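## Task

Lift the red open bin off the shelf and stand it upright on an empty area of the table, keeping its parts inside. The other bins must stay upright on the shelf with their parts. The result only counts if it holds without the robot, and nothing the robot touches at the end may settle more than about a fingernail's width once released.

## Robot and tools

Robot: two Franka FR3 arms, left_arm and right_arm, each carrying a Robotiq 2F-140 parallel gripper and a wrist camera. Bases: left_arm at (+0.001, +0.351, 0) m, right_arm at (+0.019, -0.407, 0) m, both facing roughly +x. The names are labels only, not image sides.

Scene frame: origin on the table surface midway between the arms, +x out over the table, +z up, left_arm on the +y side. The state line of each result prints, per arm, end_effector_position (metres) and end_effector_quat_wxyz in this frame; printed positions can be off, more so when the arm reaches far. end_effector_position is the point between closed pads. Gripper axes: fingers point along its +z, open and close along its y. Closed fingertips extend about 33 mm past that point (9 mm when fully open), and closing pushes them about 24 mm further out, so keep that clearance above surfaces.

The 18-number row (used by execute_actions and move): one list covering both arms, all values in [-1, 1]. Order: left dx, dy, dz, rx, ry, rz, left gripper position, force_limit, speed; then the same nine for the right arm. Send all 18 even if one arm is idle. dx..rz are an offset, not a pose: a target relative to that gripper's pose in the most recent result showing it (for a scene's first call, or for later calls in the same reply, relative to where the robot is when the action begins), expressed in the gripper's own axes. Scale: 1.0 = 0.6 m for dx, dy, dz and 180 degrees for the rotation; rx, ry, rz form a single rotation vector. Each row counts from that same reference, not from the previous row. Zeros therefore pull the arm back to the reference; they do not hold still. To keep an arm put, send the offset back to its desired pose in the first call of a reply and zeros after. Gripper numbers are absolute commands: position +1 fully open (140 mm), about -0.8 pads touching, -1 closes until blocked; force_limit -1/0/+1 gives roughly 14/60/107 N; speed -1/0/+1 gives about 30/140/250 mm/s. Repeat an arm's last three gripper numbers to leave it unchanged, since 0 is itself a command.

Tools:
- execute_actions {actions, pictures}: actions is a list with at most one item. Empty list = LOOK (state plus images). {rows: [[18 numbers], ...], steps: n}: up to 15 rows and 15 steps of 1/30 s (default 15, minimum 4); each row plays for one step and the last repeats. {steps: n} without rows = wait up to 300 steps counted from the last result. Images come only with an empty list or pictures: true.
- move {target, speed}: target is one 18-number row as above; each gripper follows a straight path toward its offset target, both arms finishing together, 0.5 to 10 s; speed in m/s, 0.002 to 0.5 (default 0.25), rotation capped at twice that in rad/s. Paths ignore obstacles and the other arm. Gripper numbers go out at the start. Faster contact hits harder; aiming past a contact presses harder.
- wait {seconds}: 0 to 10, sends nothing new.
- zoom_image {camera, region}: camera cam_left_wrist or cam_right_wrist (616x616 fisheye); region [x0, y0, x1, y1] pixels, at most 504x504.
- read_manual {section}: licence texts only.
- finished_scene {scene}: 1 or 2; ends that scene for good and reports success, then gives the next task.

Motion limits: each step the commanded pose is clipped to 70 mm and 16 degrees from the measured pose, then solved by damped IK with position favoured over orientation. Far targets may need several calls; after an action an arm only continues to its last clipped pose. The last 4 steps of each action run after the result is taken, while the next reply is composed; the simulation keeps running as you think.

Reading results: 'pose unreachable' means the clearance check altered or blocked that arm's command; HELD marks steps where a row was partly not sent. 'Hand target' shows where the controller is driving each gripper. A move adds a 'move:' line with the ending (done, off_target, moving, held, fault) and limits (paced = pose clipped; held = steps blocked, after which the arm may jump fast), plus each gripper's distance to target. object_status: 0 moving, 1 blocked while opening, 2 blocked while closing (a grasp), 3 reached target or pads met. Grip with -1 and confirm 2. To squeeze harder, raise force_limit and switch position between -1 and -0.98. position_measured is in counts: 3 open, 230 pads together.

Hazards: contact torque at a joint's load limit (waist, shoulder 35; upper arm roll 32; elbow 30; forearm roll, wrist pitch, wrist roll 12 N m, held weight included) stops that arm for 10 s. Long holding heats motors; MOTOR HOT warns, OVER-TEMPERATURE FAULT brakes the arm. Do not let the arms collide or press each other, do not knock anything off the table, avoid drops, slips, slams and hard pushes. Held parts may be tugged occasionally. Release the bin so it rests on its own without settling.

Each tool is called after "Call:" as name([rows], argument=value, ...), one row to a line, values as JSON.

## Session

Call:
execute_actions(actions=[])

Scene clock: 0.00 s of 6000.00 s.
left_arm: end_effector_position=(+0.5438, +0.4511, +0.4022) position_measured=3 object_status=3 end_effector_quat_wxyz=(+0.004, +0.956, -0.292, -0.014) | right_arm: end_effector_position=(+0.4409, -0.7406, +0.3214) position_measured=3 object_status=3 end_effector_quat_wxyz=(-0.045, +0.679, +0.578, +0.450)
Joint positions: left_arm=[ 0.017  0.015  0.013 -1.574  0.005  1.561 -0.799] | right_arm=[-0.993  0.099 -0.194 -1.92   0.867  1.552  1.956]
Joint velocities: left_arm=[-0.001  0.001 -0.001  0.002  0.002 -0.     0.001] | right_arm=[ 0.     0.     0.    -0.     0.001  0.     0.   ]
Hand target (left_arm): +0.544, +0.451, +0.402; +0.004, +0.956, -0.292, -0.014
Hand target (right_arm): +0.441, -0.741, +0.321; -0.045, +0.679, +0.578, +0.450

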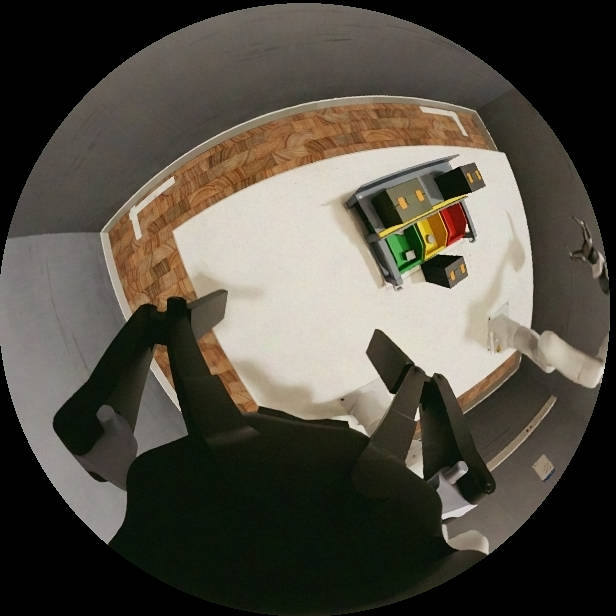

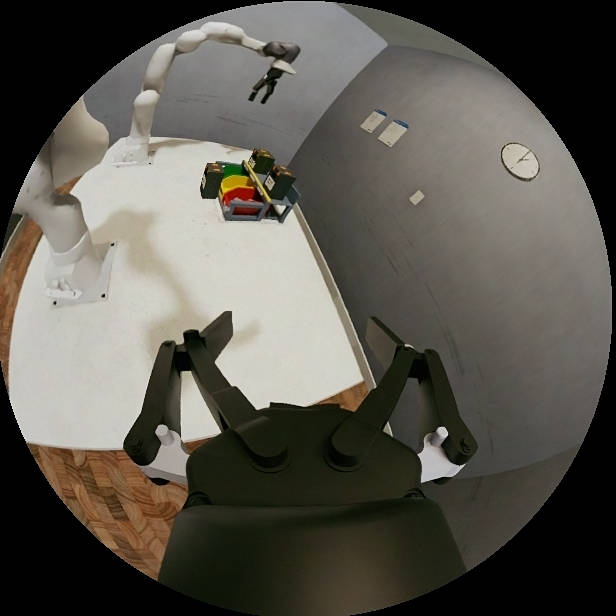

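Call:
zoom_image(camera="cam_left_wrist", region=[330,140,500,310])

Call:
zoom_image(camera="cam_right_wrist", region=[190,130,310,250])

Region (330, 140, 500, 310) of cam_left_wrist's 616x616 image, scaled by 2.965, with more detail than that image has.

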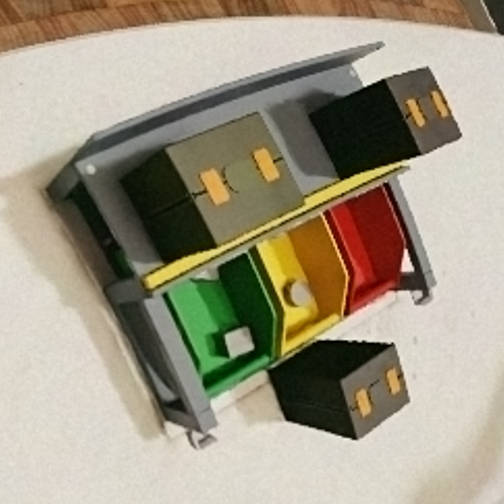

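Region (190, 130, 310, 250) of cam_right_wrist's 616x616 image, scaled by 4.200, with more detail than that image has.

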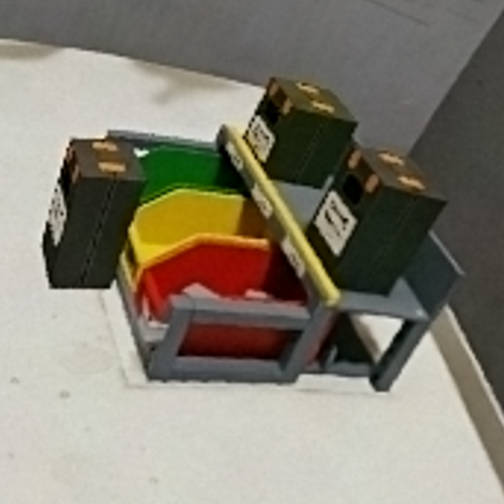

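Call:
move(target=[0.387,0.705,0.12,0,0,0.311,0,0.5,0,0,0,0,0,0,0,1,0,0], speed=0.4)

Call:
zoom_image(camera="cam_left_wrist", region=[150,150,450,450])

Scene clock: 2.30 s of 6000.00 s.
left_arm: end_effector_position=(+0.4942, -0.0279, +0.3296) position_measured=129 object_status=3 end_effector_quat_wxyz=(-0.002, -0.710, +0.704, +0.012) | right_arm: end_effector_position=(+0.4409, -0.7406, +0.3214) position_measured=3 object_status=3 end_effector_quat_wxyz=(-0.045, +0.679, +0.578, +0.450)
Joint positions: left_arm=[-0.446  0.239 -0.416 -1.492  0.094  1.686 -0.723] | right_arm=[-0.993  0.099 -0.194 -1.92   0.867  1.552  1.956]
Joint velocities: left_arm=[ 0.     0.002 -0.     0.001  0.004 -0.006  0.006] | right_arm=[-0.     0.001 -0.001  0.     0.    -0.001 -0.001]
Hand target (left_arm): +0.494, -0.026, +0.329; +0.000, +0.707, -0.707, -0.014
Hand target (right_arm): +0.441, -0.741, +0.321; -0.045, +0.679, +0.578, +0.450
Off the commanded pose (left_arm): 0.005 m, 1 deg.
Off the commanded pose (right_arm): 0.000 m, 0 deg.
Kept back: nothing.
move: off_target (left_arm)
camera_calibration (this result's frames):
cam_left_wrist: T_world_to_cam=[[-0.964169, -0.264904, 0.0143089, 0.465367], [-0.251332, 0.929375, 0.270358, 0.0820278], [-0.0849173, 0.257075, -0.962653, 0.533645], [0, 0, 0, 1]] pos_world=[0.514624, -0.0901437, 0.484879]
cam_right_wrist: T_world_to_cam=[[0.802069, -0.295858, 0.5188, -0.746877], [-0.0544003, -0.901256, -0.429859, -0.491202], [0.594749, 0.316553, -0.738964, 0.398238], [0, 0, 0, 1]] pos_world=[0.335474, -0.789732, 0.470616]

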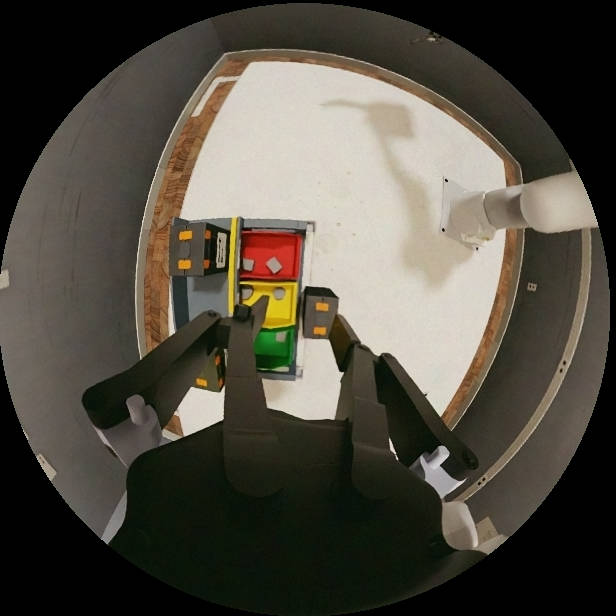

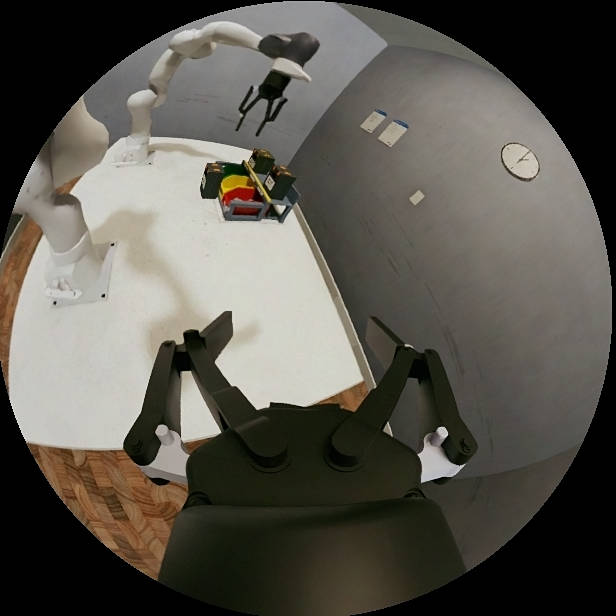

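Region (150, 150, 450, 450) of cam_left_wrist's 616x616 image, scaled by 1.680, with more detail than that image has.

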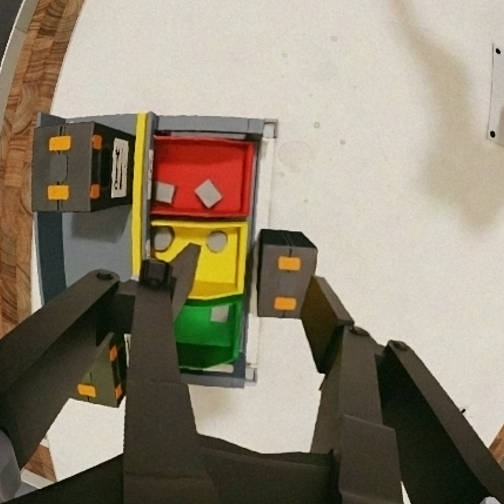

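Call:
move(target=[0.1,-0.047,0.3,0,0,-0.06,-0.3,0.5,0,0,0,0,0,0,0,1,0,0])

Call:
zoom_image(camera="cam_left_wrist", region=[150,150,450,450])

Scene clock: 4.13 s of 6000.00 s.
left_arm: end_effector_position=(+0.5172, -0.0869, +0.1470) position_measured=167 object_status=3 end_effector_quat_wxyz=(-0.000, +0.768, -0.641, -0.015) | right_arm: end_effector_position=(+0.4409, -0.7406, +0.3214) position_measured=3 object_status=3 end_effector_quat_wxyz=(-0.045, +0.679, +0.578, +0.450)
Joint positions: left_arm=[-0.576  0.509 -0.34  -1.566  0.18   2.014 -0.988] | right_arm=[-0.993  0.099 -0.194 -1.92   0.867  1.552  1.956]
Joint velocities: left_arm=[-0.003  0.001  0.005 -0.     0.002  0.005 -0.026] | right_arm=[ 0.001 -0.001 -0.001 -0.001 -0.     0.001 -0.001]
Hand target (left_arm): +0.519, -0.087, +0.148; -0.002, +0.772, -0.635, -0.012
Hand target (right_arm): +0.441, -0.741, +0.321; -0.045, +0.679, +0.578, +0.450
Off the commanded pose (left_arm): 0.003 m, 1 deg.
Off the commanded pose (right_arm): 0.000 m, 0 deg.
Kept back: nothing.
move: done
camera_calibration (this result's frames):
cam_left_wrist: T_world_to_cam=[[-0.904914, -0.425439, 0.0115468, 0.430293], [-0.405598, 0.870296, 0.279419, 0.265326], [-0.128925, 0.248167, -0.9601, 0.396664], [0, 0, 0, 1]] pos_world=[0.548133, -0.146288, 0.301731]
cam_right_wrist: T_world_to_cam=[[0.802069, -0.295858, 0.5188, -0.746877], [-0.0544006, -0.901256, -0.429859, -0.491202], [0.594749, 0.316553, -0.738964, 0.398238], [0, 0, 0, 1]] pos_world=[0.335474, -0.789732, 0.470616]

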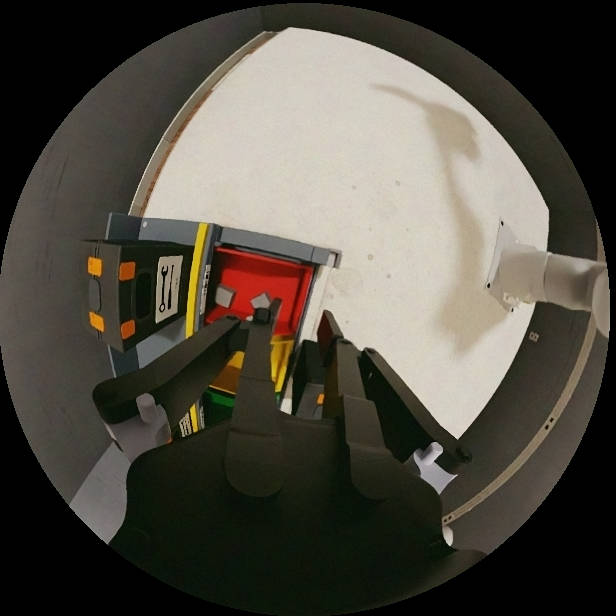

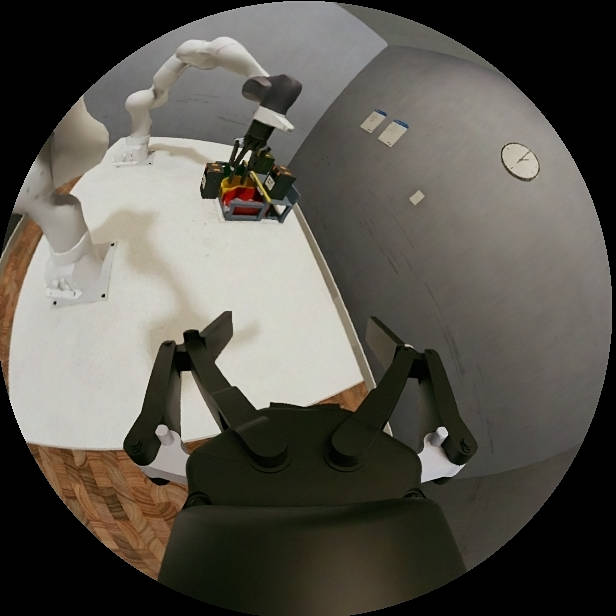

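Region (150, 150, 450, 450) of cam_left_wrist's 616x616 image, scaled by 1.680, with more detail than that image has.

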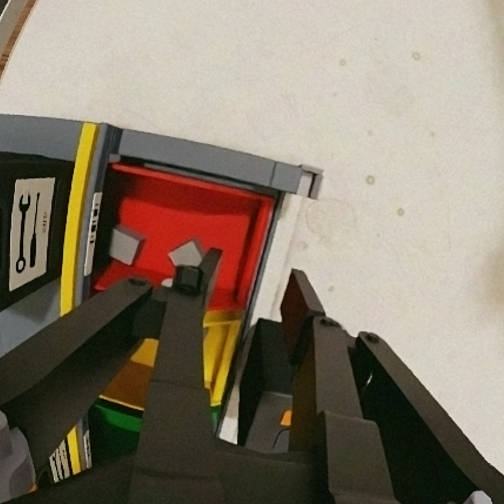

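Call:
move(target=[0,0,0.135,0,0,0,-0.3,0.5,0,0,0,0,0,0,0,1,0,0], speed=0.1)

Call:
zoom_image(camera="cam_left_wrist", region=[200,200,400,400])

Call:
zoom_image(camera="cam_right_wrist", region=[200,150,290,240])

Scene clock: 5.70 s of 6000.00 s.
left_arm: end_effector_position=(+0.5132, -0.0862, +0.0653) position_measured=167 object_status=3 end_effector_quat_wxyz=(+0.002, +0.766, -0.643, -0.018) | right_arm: end_effector_position=(+0.4409, -0.7406, +0.3214) position_measured=3 object_status=3 end_effector_quat_wxyz=(-0.045, +0.679, +0.578, +0.450)
Joint positions: left_arm=[-0.586  0.601 -0.32  -1.639  0.212  2.169 -1.004] | right_arm=[-0.993  0.099 -0.194 -1.92   0.867  1.552  1.956]
Joint velocities: left_arm=[-0.003 -0.     0.003  0.     0.001  0.012 -0.004] | right_arm=[ 0.001 -0.002 -0.001 -0.001  0.     0.002  0.001]
Hand target (left_arm): +0.515, -0.086, +0.066; -0.001, +0.767, -0.641, -0.015
Hand target (right_arm): +0.441, -0.741, +0.321; -0.045, +0.679, +0.578, +0.450
Off the commanded pose (left_arm): 0.002 m, 1 deg.
Off the commanded pose (right_arm): 0.000 m, 0 deg.
Kept back: nothing.
move: done
camera_calibration (this result's frames):
cam_left_wrist: T_world_to_cam=[[-0.907469, -0.419752, 0.0175501, 0.429326], [-0.398142, 0.872583, 0.282987, 0.282055], [-0.134098, 0.249815, -0.958963, 0.320217], [0, 0, 0, 1]] pos_world=[0.544839, -0.145901, 0.219723]

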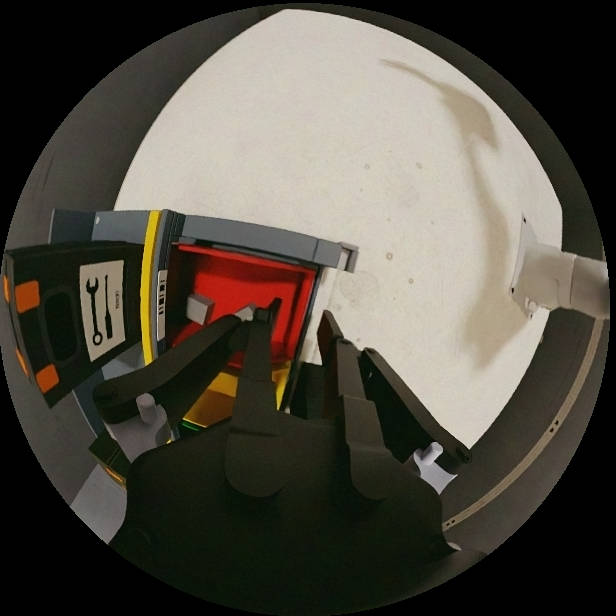

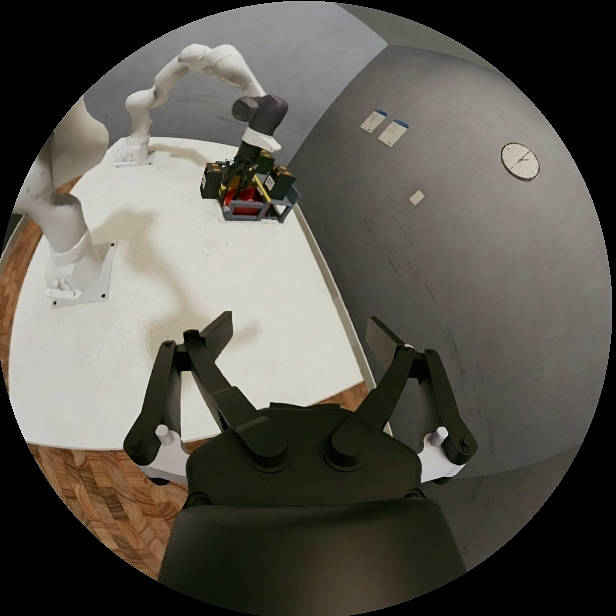

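Region (200, 200, 400, 400) of cam_left_wrist's 616x616 image, scaled by 2.520, with more detail than that image has.

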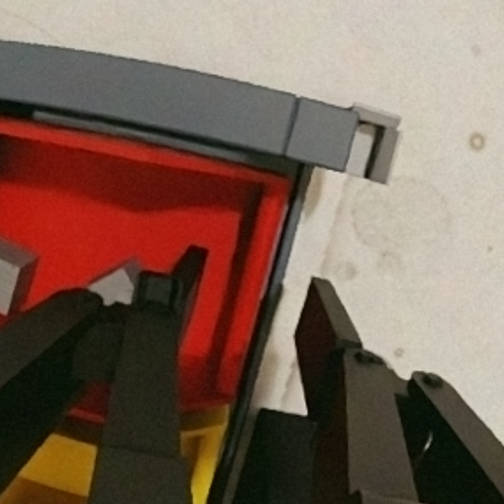

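Region (200, 150, 290, 240) of cam_right_wrist's 616x616 image, scaled by 5.600, with more detail than that image has.

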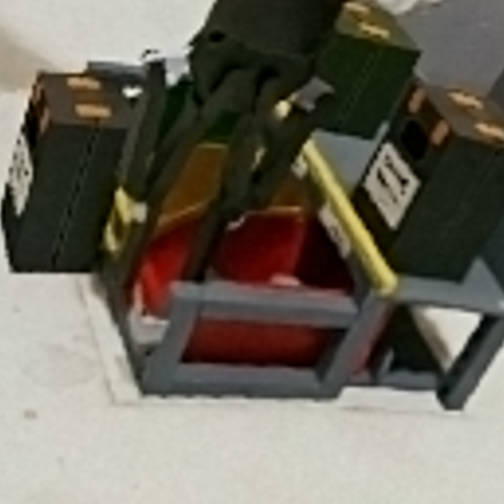

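Call:
move(target=[0,0.004,0.02,0,0,0,-0.3,0.5,0,0,0,0,0,0,0,1,0,0], speed=0.04)

Call:
move(target=[0,0,0,0,0,0,-1,1,-0.5,0,0,0,0,0,0,1,0,0])

Call:
move(target=[0,0,-0.025,0,0,0,-1,1,-0.5,0,0,0,0,0,0,1,0,0], speed=0.03)

Call:
zoom_image(camera="cam_right_wrist", region=[200,150,290,240])

Scene clock: 6.67 s of 6000.00 s.
left_arm: end_effector_position=(+0.5092, -0.0868, +0.0542) position_measured=167 object_status=3 end_effector_quat_wxyz=(+0.004, +0.764, -0.644, -0.020) | right_arm: end_effector_position=(+0.4409, -0.7406, +0.3214) position_measured=3 object_status=3 end_effector_quat_wxyz=(-0.045, +0.679, +0.578, +0.450)
Joint positions: left_arm=[-0.588  0.612 -0.319 -1.652  0.213  2.189 -1.004] | right_arm=[-0.993  0.099 -0.194 -1.92   0.867  1.552  1.956]
Joint velocities: left_arm=[-0.001  0.     0.002 -0.001 -0.     0.013  0.002] | right_arm=[ 0.002  0.    -0.    -0.002 -0.     0.    -0.001]
Hand target (left_arm): +0.510, -0.086, +0.053; +0.002, +0.765, -0.643, -0.018
Hand target (right_arm): +0.441, -0.741, +0.321; -0.045, +0.679, +0.578, +0.450
Off the commanded pose (left_arm): 0.002 m, 0 deg.
Off the commanded pose (right_arm): 0.000 m, 0 deg.
Kept back: nothing.
move: done
camera_calibration (this result's frames):
cam_left_wrist: T_world_to_cam=[[-0.908822, -0.416572, 0.0225898, 0.426288], [-0.393678, 0.874275, 0.284008, 0.281949], [-0.13806, 0.24922, -0.958556, 0.311151], [0, 0, 0, 1]] pos_world=[0.541375, -0.146467, 0.20855]
cam_right_wrist: T_world_to_cam=[[0.802069, -0.295858, 0.5188, -0.746877], [-0.0544004, -0.901256, -0.429859, -0.491202], [0.594749, 0.316554, -0.738964, 0.398238], [0, 0, 0, 1]] pos_world=[0.335474, -0.789732, 0.470616]

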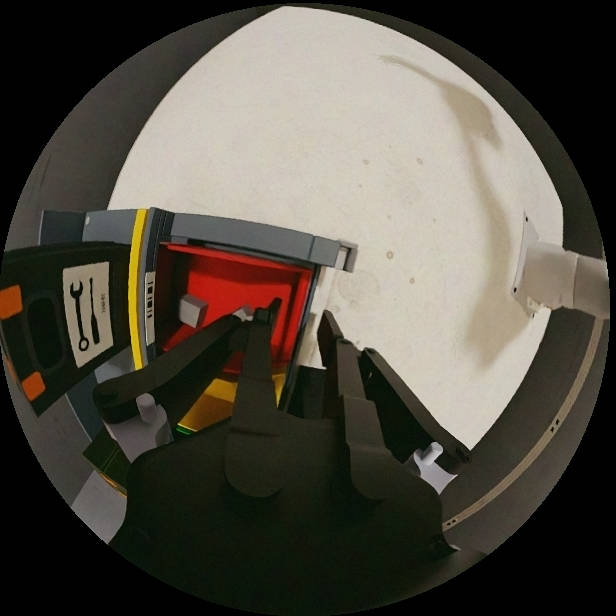

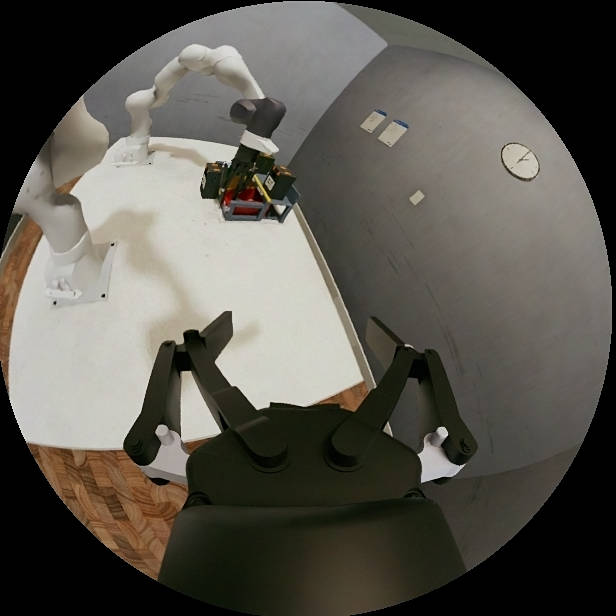

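Scene clock: 7.30 s of 6000.00 s.
left_arm: end_effector_position=(+0.5093, -0.0869, +0.0545) position_measured=226 object_status=0 end_effector_quat_wxyz=(+0.004, +0.764, -0.644, -0.020) | right_arm: end_effector_position=(+0.4409, -0.7406, +0.3214) position_measured=3 object_status=3 end_effector_quat_wxyz=(-0.045, +0.679, +0.578, +0.450)
Joint positions: left_arm=[-0.588  0.612 -0.319 -1.652  0.213  2.189 -1.004] | right_arm=[-0.993  0.099 -0.194 -1.92   0.867  1.552  1.956]
Joint velocities: left_arm=[-0.001  0.    -0.001 -0.002  0.    -0.001  0.001] | right_arm=[ 0.001 -0.001  0.001  0.002 -0.001  0.001 -0.   ]
Hand target (left_arm): +0.509, -0.087, +0.054; +0.004, +0.764, -0.644, -0.020
Hand target (right_arm): +0.441, -0.741, +0.321; -0.045, +0.679, +0.578, +0.450
Off the commanded pose (left_arm): 0.000 m, 0 deg.
Off the commanded pose (right_arm): 0.000 m, 0 deg.
Kept back: nothing.
move: done
camera_calibration (this result's frames):
cam_left_wrist: T_world_to_cam=[[-0.908803, -0.416629, 0.0222944, 0.426409], [-0.393851, 0.874298, 0.283696, 0.282054], [-0.137688, 0.249043, -0.958655, 0.311248], [0, 0, 0, 1]] pos_world=[0.541464, -0.146459, 0.208855]
cam_right_wrist: T_world_to_cam=[[0.802069, -0.295858, 0.5188, -0.746877], [-0.0544005, -0.901256, -0.429859, -0.491202], [0.594749, 0.316553, -0.738964, 0.398238], [0, 0, 0, 1]] pos_world=[0.335474, -0.789732, 0.470616]

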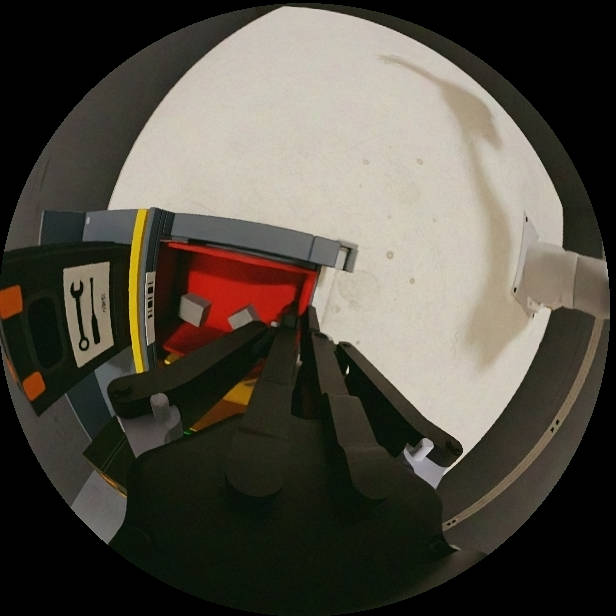

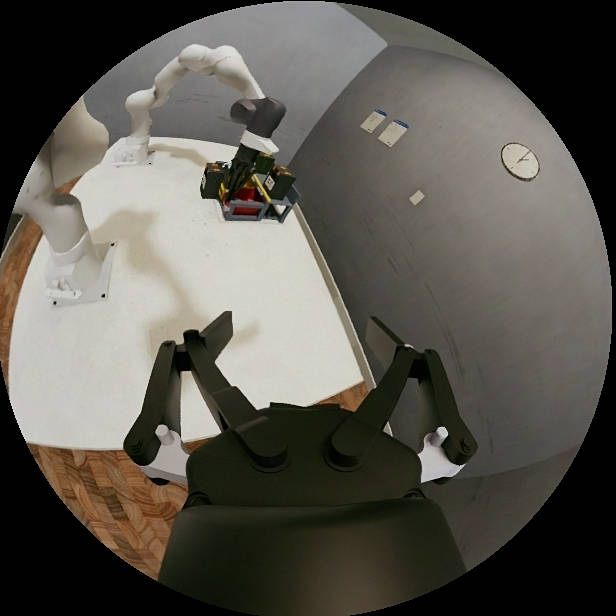

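Scene clock: 8.10 s of 6000.00 s.
left_arm: end_effector_position=(+0.5077, -0.0840, +0.0631) position_measured=226 object_status=2 end_effector_quat_wxyz=(+0.002, +0.765, -0.643, -0.024) | right_arm: end_effector_position=(+0.4409, -0.7406, +0.3214) position_measured=3 object_status=3 end_effector_quat_wxyz=(-0.045, +0.679, +0.578, +0.450)
Joint positions: left_arm=[-0.587  0.598 -0.32  -1.649  0.209  2.163 -1.004] | right_arm=[-0.993  0.099 -0.194 -1.92   0.867  1.552  1.956]
Joint velocities: left_arm=[ 0.001  0.001 -0.002  0.002 -0.    -0.014 -0.001] | right_arm=[-0.001  0.     0.001  0.001 -0.     0.001  0.001]
Hand target (left_arm): +0.510, -0.087, +0.070; +0.004, +0.764, -0.644, -0.020
Hand target (right_arm): +0.441, -0.741, +0.321; -0.045, +0.679, +0.578, +0.450
Off the commanded pose (left_arm): 0.007 m, 1 deg.
Off the commanded pose (right_arm): 0.000 m, 0 deg.
Kept back: nothing.
move: off_target (left_arm)
camera_calibration (this result's frames):
cam_left_wrist: T_world_to_cam=[[-0.907295, -0.4198, 0.0241662, 0.424777], [-0.39506, 0.87069, 0.292961, 0.276154], [-0.144026, 0.256255, -0.955819, 0.322187], [0, 0, 0, 1]] pos_world=[0.540899, -0.144685, 0.216785]
cam_right_wrist: T_world_to_cam=[[0.802069, -0.295858, 0.5188, -0.746877], [-0.0544003, -0.901256, -0.429859, -0.491202], [0.594749, 0.316553, -0.738964, 0.398238], [0, 0, 0, 1]] pos_world=[0.335474, -0.789732, 0.470616]

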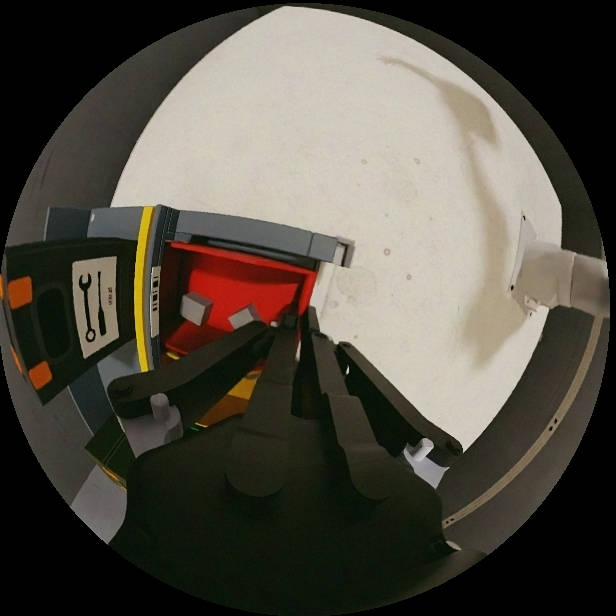

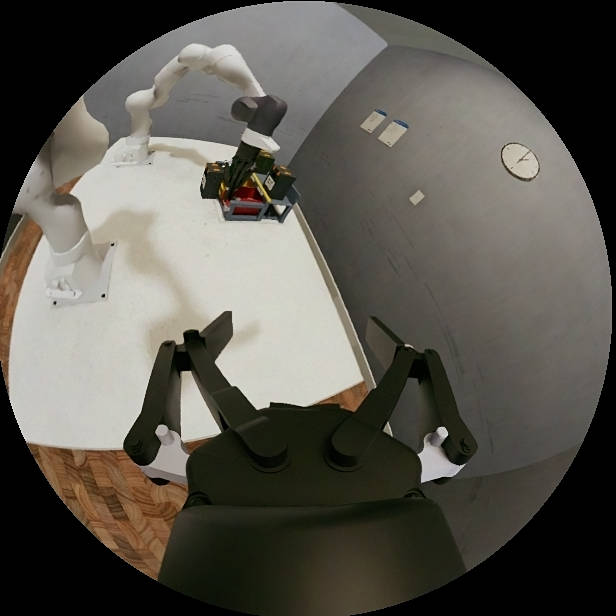

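Region (200, 150, 290, 240) of cam_right_wrist's 616x616 image, scaled by 5.600, with more detail than that image has.

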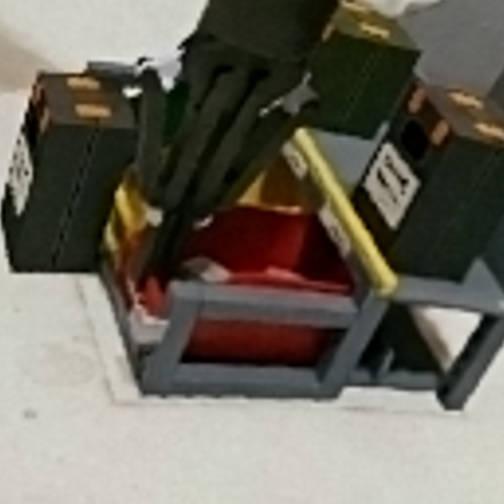

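Call:
move(target=[0.022,0.4,0,0,0,0,-1,1,-0.5,0,0,0,0,0,0,1,0,0], speed=0.1)

Call:
zoom_image(camera="cam_right_wrist", region=[140,130,290,260])

Scene clock: 11.27 s of 6000.00 s.
left_arm: end_effector_position=(+0.2730, -0.1313, +0.0672) position_measured=226 object_status=2 end_effector_quat_wxyz=(-0.001, +0.760, -0.649, -0.029) | right_arm: end_effector_position=(+0.4409, -0.7406, +0.3214) position_measured=3 object_status=3 end_effector_quat_wxyz=(-0.045, +0.679, +0.578, +0.450)
Joint positions: left_arm=[-0.816  0.287 -0.392 -2.129  0.125  2.336 -1.293] | right_arm=[-0.993  0.099 -0.194 -1.92   0.867  1.552  1.956]
Joint velocities: left_arm=[ 0.002  0.     0.    -0.001  0.     0.002 -0.029] | right_arm=[ 0.001 -0.002  0.     0.001  0.001 -0.001 -0.   ]
Hand target (left_arm): +0.275, -0.135, +0.071; +0.001, +0.766, -0.643, -0.023
Hand target (right_arm): +0.441, -0.741, +0.321; -0.045, +0.679, +0.578, +0.450
Off the commanded pose (left_arm): 0.008 m, 1 deg.
Off the commanded pose (right_arm): 0.000 m, 0 deg.
Kept back: nothing.
move: off_target (left_arm)
camera_calibration (this result's frames):
cam_left_wrist: T_world_to_cam=[[-0.914094, -0.404875, 0.0225303, 0.195758], [-0.379616, 0.873954, 0.303472, 0.218979], [-0.142559, 0.26885, -0.952574, 0.305506], [0, 0, 0, 1]] pos_world=[0.305622, -0.194256, 0.220153]
cam_right_wrist: T_world_to_cam=[[0.802069, -0.295858, 0.5188, -0.746877], [-0.0544004, -0.901256, -0.429859, -0.491202], [0.594749, 0.316554, -0.738964, 0.398238], [0, 0, 0, 1]] pos_world=[0.335474, -0.789732, 0.470616]

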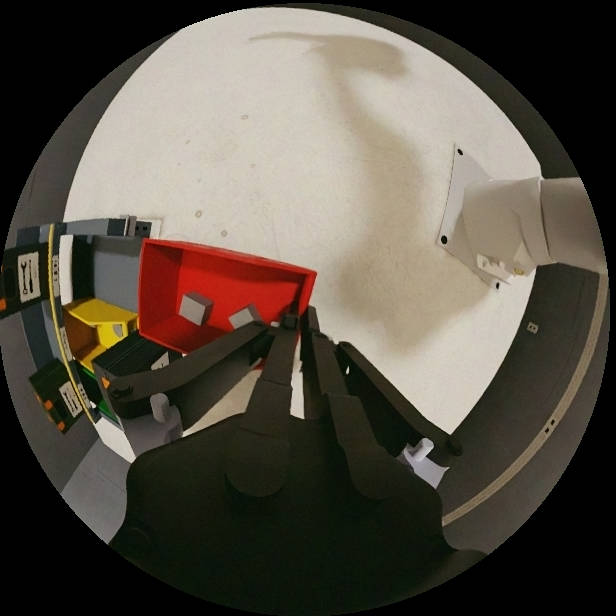

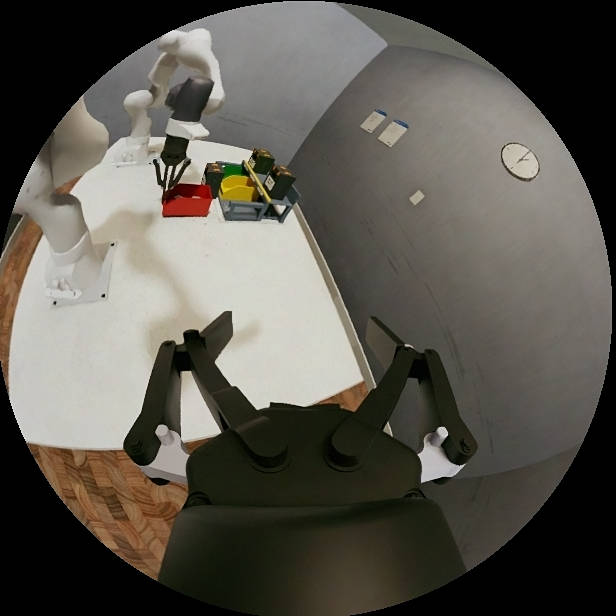

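Region (140, 130, 290, 260) of cam_right_wrist's 616x616 image, scaled by 3.360, with more detail than that image has; it fills the top 437 rows of this view, and the rest is white.

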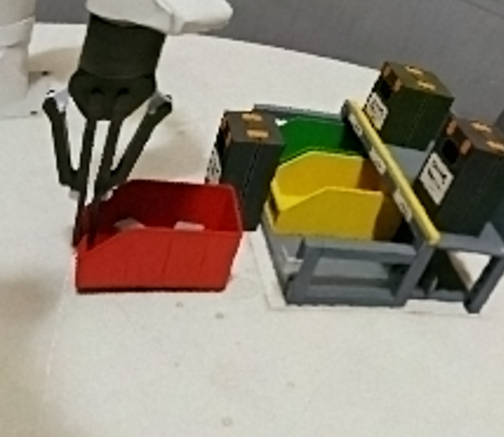

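Call:
move(target=[0.06,0,0.038,-0.008,0.01,0,-1,1,-0.5,0,0,0,0,0,0,1,0,0], speed=0.04)

Scene clock: 12.83 s of 6000.00 s.
left_arm: end_effector_position=(+0.2789, -0.1634, +0.0503) position_measured=226 object_status=2 end_effector_quat_wxyz=(+0.016, +0.763, -0.646, -0.027) | right_arm: end_effector_position=(+0.4409, -0.7406, +0.3214) position_measured=3 object_status=3 end_effector_quat_wxyz=(-0.045, +0.679, +0.578, +0.450)
Joint positions: left_arm=[-0.828  0.39  -0.392 -2.037  0.138  2.356 -1.313] | right_arm=[-0.993  0.099 -0.194 -1.92   0.867  1.552  1.956]
Joint velocities: left_arm=[-0.     0.001 -0.003  0.     0.001 -0.    -0.006] | right_arm=[ 0.    -0.     0.001 -0.     0.001  0.001 -0.   ]
Hand target (left_arm): +0.277, -0.166, +0.043; +0.018, +0.760, -0.649, -0.026
Hand target (right_arm): +0.441, -0.741, +0.321; -0.045, +0.679, +0.578, +0.450
Off the commanded pose (left_arm): 0.008 m, 1 deg.
Off the commanded pose (right_arm): 0.000 m, 0 deg.
Kept back: nothing.
move: off_target (left_arm)
camera_calibration (this result's frames):
cam_left_wrist: T_world_to_cam=[[-0.909108, -0.413455, 0.0507672, 0.184386], [-0.383563, 0.878394, 0.285136, 0.257178], [-0.162484, 0.239747, -0.957142, 0.299913], [0, 0, 0, 1]] pos_world=[0.315002, -0.221572, 0.204367]
cam_right_wrist: T_world_to_cam=[[0.802069, -0.295858, 0.5188, -0.746877], [-0.0544005, -0.901256, -0.429859, -0.491202], [0.594749, 0.316553, -0.738964, 0.398238], [0, 0, 0, 1]] pos_world=[0.335474, -0.789732, 0.470616]

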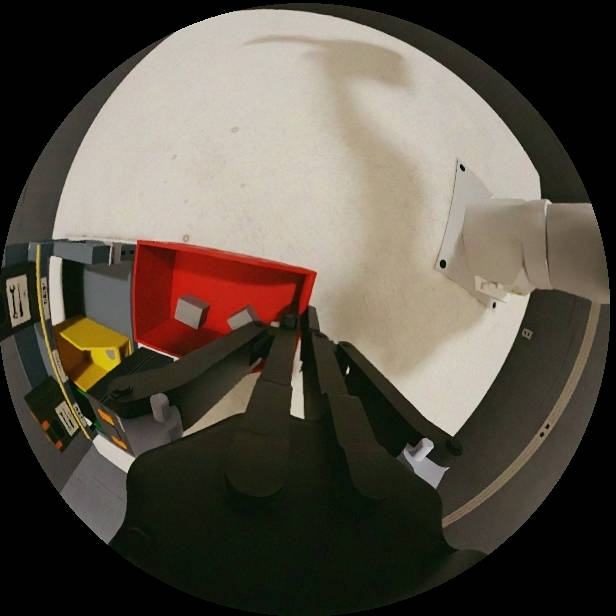

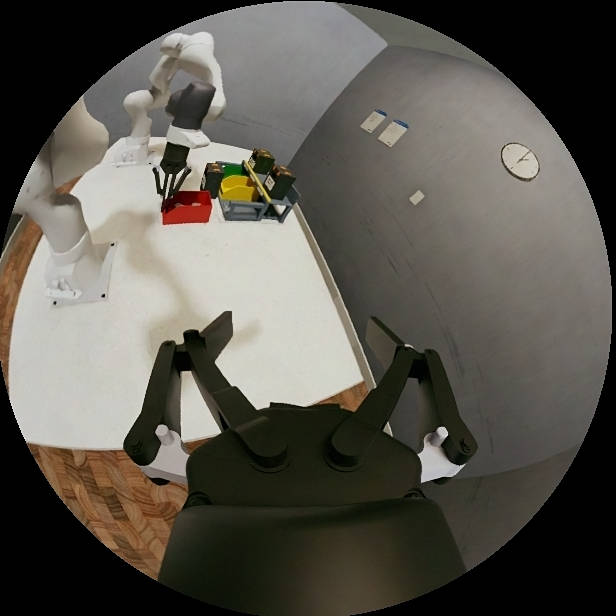

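Landed.

Call:
move(target=[0,0,0,0,0,0,-0.4,1,-0.5,0,0,0,0,0,0,1,0,0])

Call:
move(target=[0,0,-0.13,0,0,0,-0.4,1,-0.5,0,0,0,0,0,0,1,0,0])

Scene clock: 14.63 s of 6000.00 s.
left_arm: end_effector_position=(+0.2788, -0.1632, +0.0503) position_measured=179 object_status=3 end_effector_quat_wxyz=(+0.016, +0.763, -0.645, -0.027) | right_arm: end_effector_position=(+0.4409, -0.7406, +0.3214) position_measured=3 object_status=3 end_effector_quat_wxyz=(-0.045, +0.679, +0.578, +0.450)
Joint positions: left_arm=[-0.828  0.39  -0.392 -2.037  0.138  2.355 -1.314] | right_arm=[-0.993  0.099 -0.194 -1.92   0.867  1.552  1.956]
Joint velocities: left_arm=[ 0.001 -0.001  0.     0.001 -0.001  0.     0.001] | right_arm=[-0.001  0.    -0.    -0.001 -0.001 -0.001  0.002]
Hand target (left_arm): +0.279, -0.163, +0.050; +0.016, +0.763, -0.646, -0.027
Hand target (right_arm): +0.441, -0.741, +0.321; -0.045, +0.679, +0.578, +0.450
Off the commanded pose (left_arm): 0.000 m, 0 deg.
Off the commanded pose (right_arm): 0.000 m, 0 deg.
Kept back: nothing.
move: done
camera_calibration (this result's frames):
cam_left_wrist: T_world_to_cam=[[-0.908546, -0.414731, 0.0504214, 0.184045], [-0.384747, 0.877622, 0.285918, 0.257121], [-0.16283, 0.24037, -0.956927, 0.300054], [0, 0, 0, 1]] pos_world=[0.314998, -0.22145, 0.204334]
cam_right_wrist: T_world_to_cam=[[0.802069, -0.295858, 0.5188, -0.746877], [-0.0544005, -0.901256, -0.429859, -0.491202], [0.594749, 0.316553, -0.738964, 0.398238], [0, 0, 0, 1]] pos_world=[0.335474, -0.789732, 0.470616]

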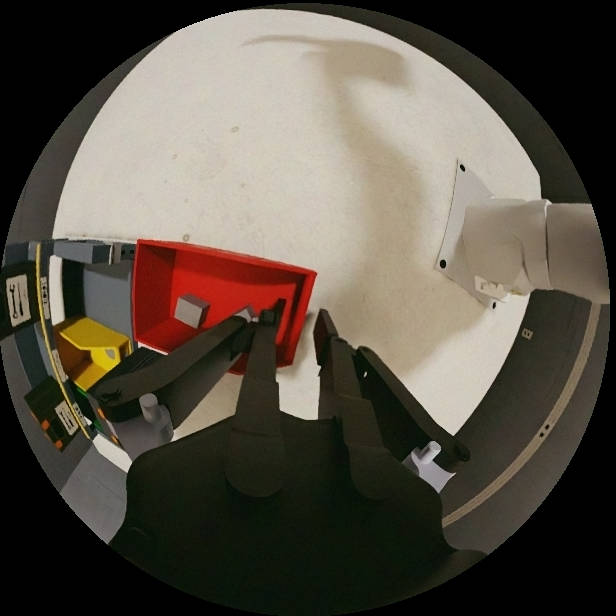

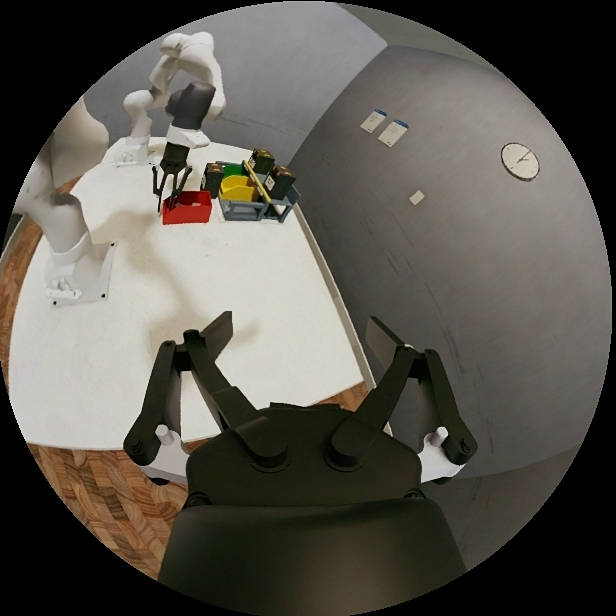

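Scene clock: 15.70 s of 6000.00 s.
left_arm: end_effector_position=(+0.2857, -0.1643, +0.1294) position_measured=179 object_status=3 end_effector_quat_wxyz=(+0.016, +0.766, -0.642, -0.023) | right_arm: end_effector_position=(+0.4409, -0.7406, +0.3214) position_measured=3 object_status=3 end_effector_quat_wxyz=(-0.045, +0.679, +0.578, +0.450)
Joint positions: left_arm=[-0.802  0.267 -0.417 -1.982  0.075  2.192 -1.279] | right_arm=[-0.993  0.099 -0.194 -1.92   0.867  1.552  1.956]
Joint velocities: left_arm=[ 0.     0.    -0.001  0.    -0.001 -0.01   0.009] | right_arm=[ 0.     0.    -0.     0.     0.001  0.    -0.   ]
Hand target (left_arm): +0.284, -0.163, +0.128; +0.017, +0.764, -0.645, -0.027
Hand target (right_arm): +0.441, -0.741, +0.321; -0.045, +0.679, +0.578, +0.450
Off the commanded pose (left_arm): 0.002 m, 1 deg.
Off the commanded pose (right_arm): 0.000 m, 0 deg.
Kept back: nothing.
move: done
camera_calibration (this result's frames):
cam_left_wrist: T_world_to_cam=[[-0.905329, -0.422097, 0.0470538, 0.184161], [-0.393633, 0.875516, 0.280222, 0.240997], [-0.159477, 0.235171, -0.958781, 0.375491], [0, 0, 0, 1]] pos_world=[0.321473, -0.221568, 0.283816]
cam_right_wrist: T_world_to_cam=[[0.802069, -0.295858, 0.5188, -0.746877], [-0.0544005, -0.901256, -0.429859, -0.491202], [0.594749, 0.316553, -0.738964, 0.398238], [0, 0, 0, 1]] pos_world=[0.335474, -0.789732, 0.470616]

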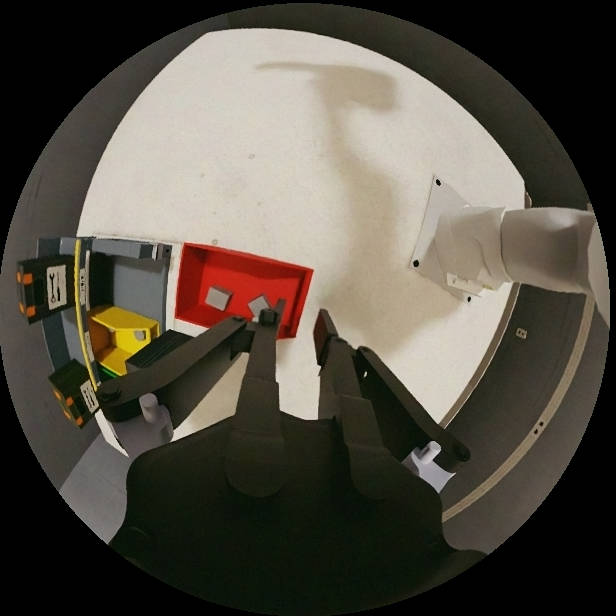

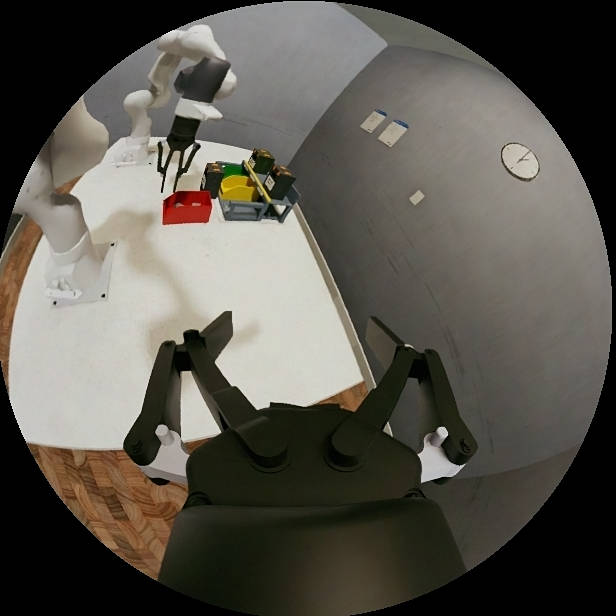

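Call:
finished_scene(scene=1)

The scene is finished: the task was done.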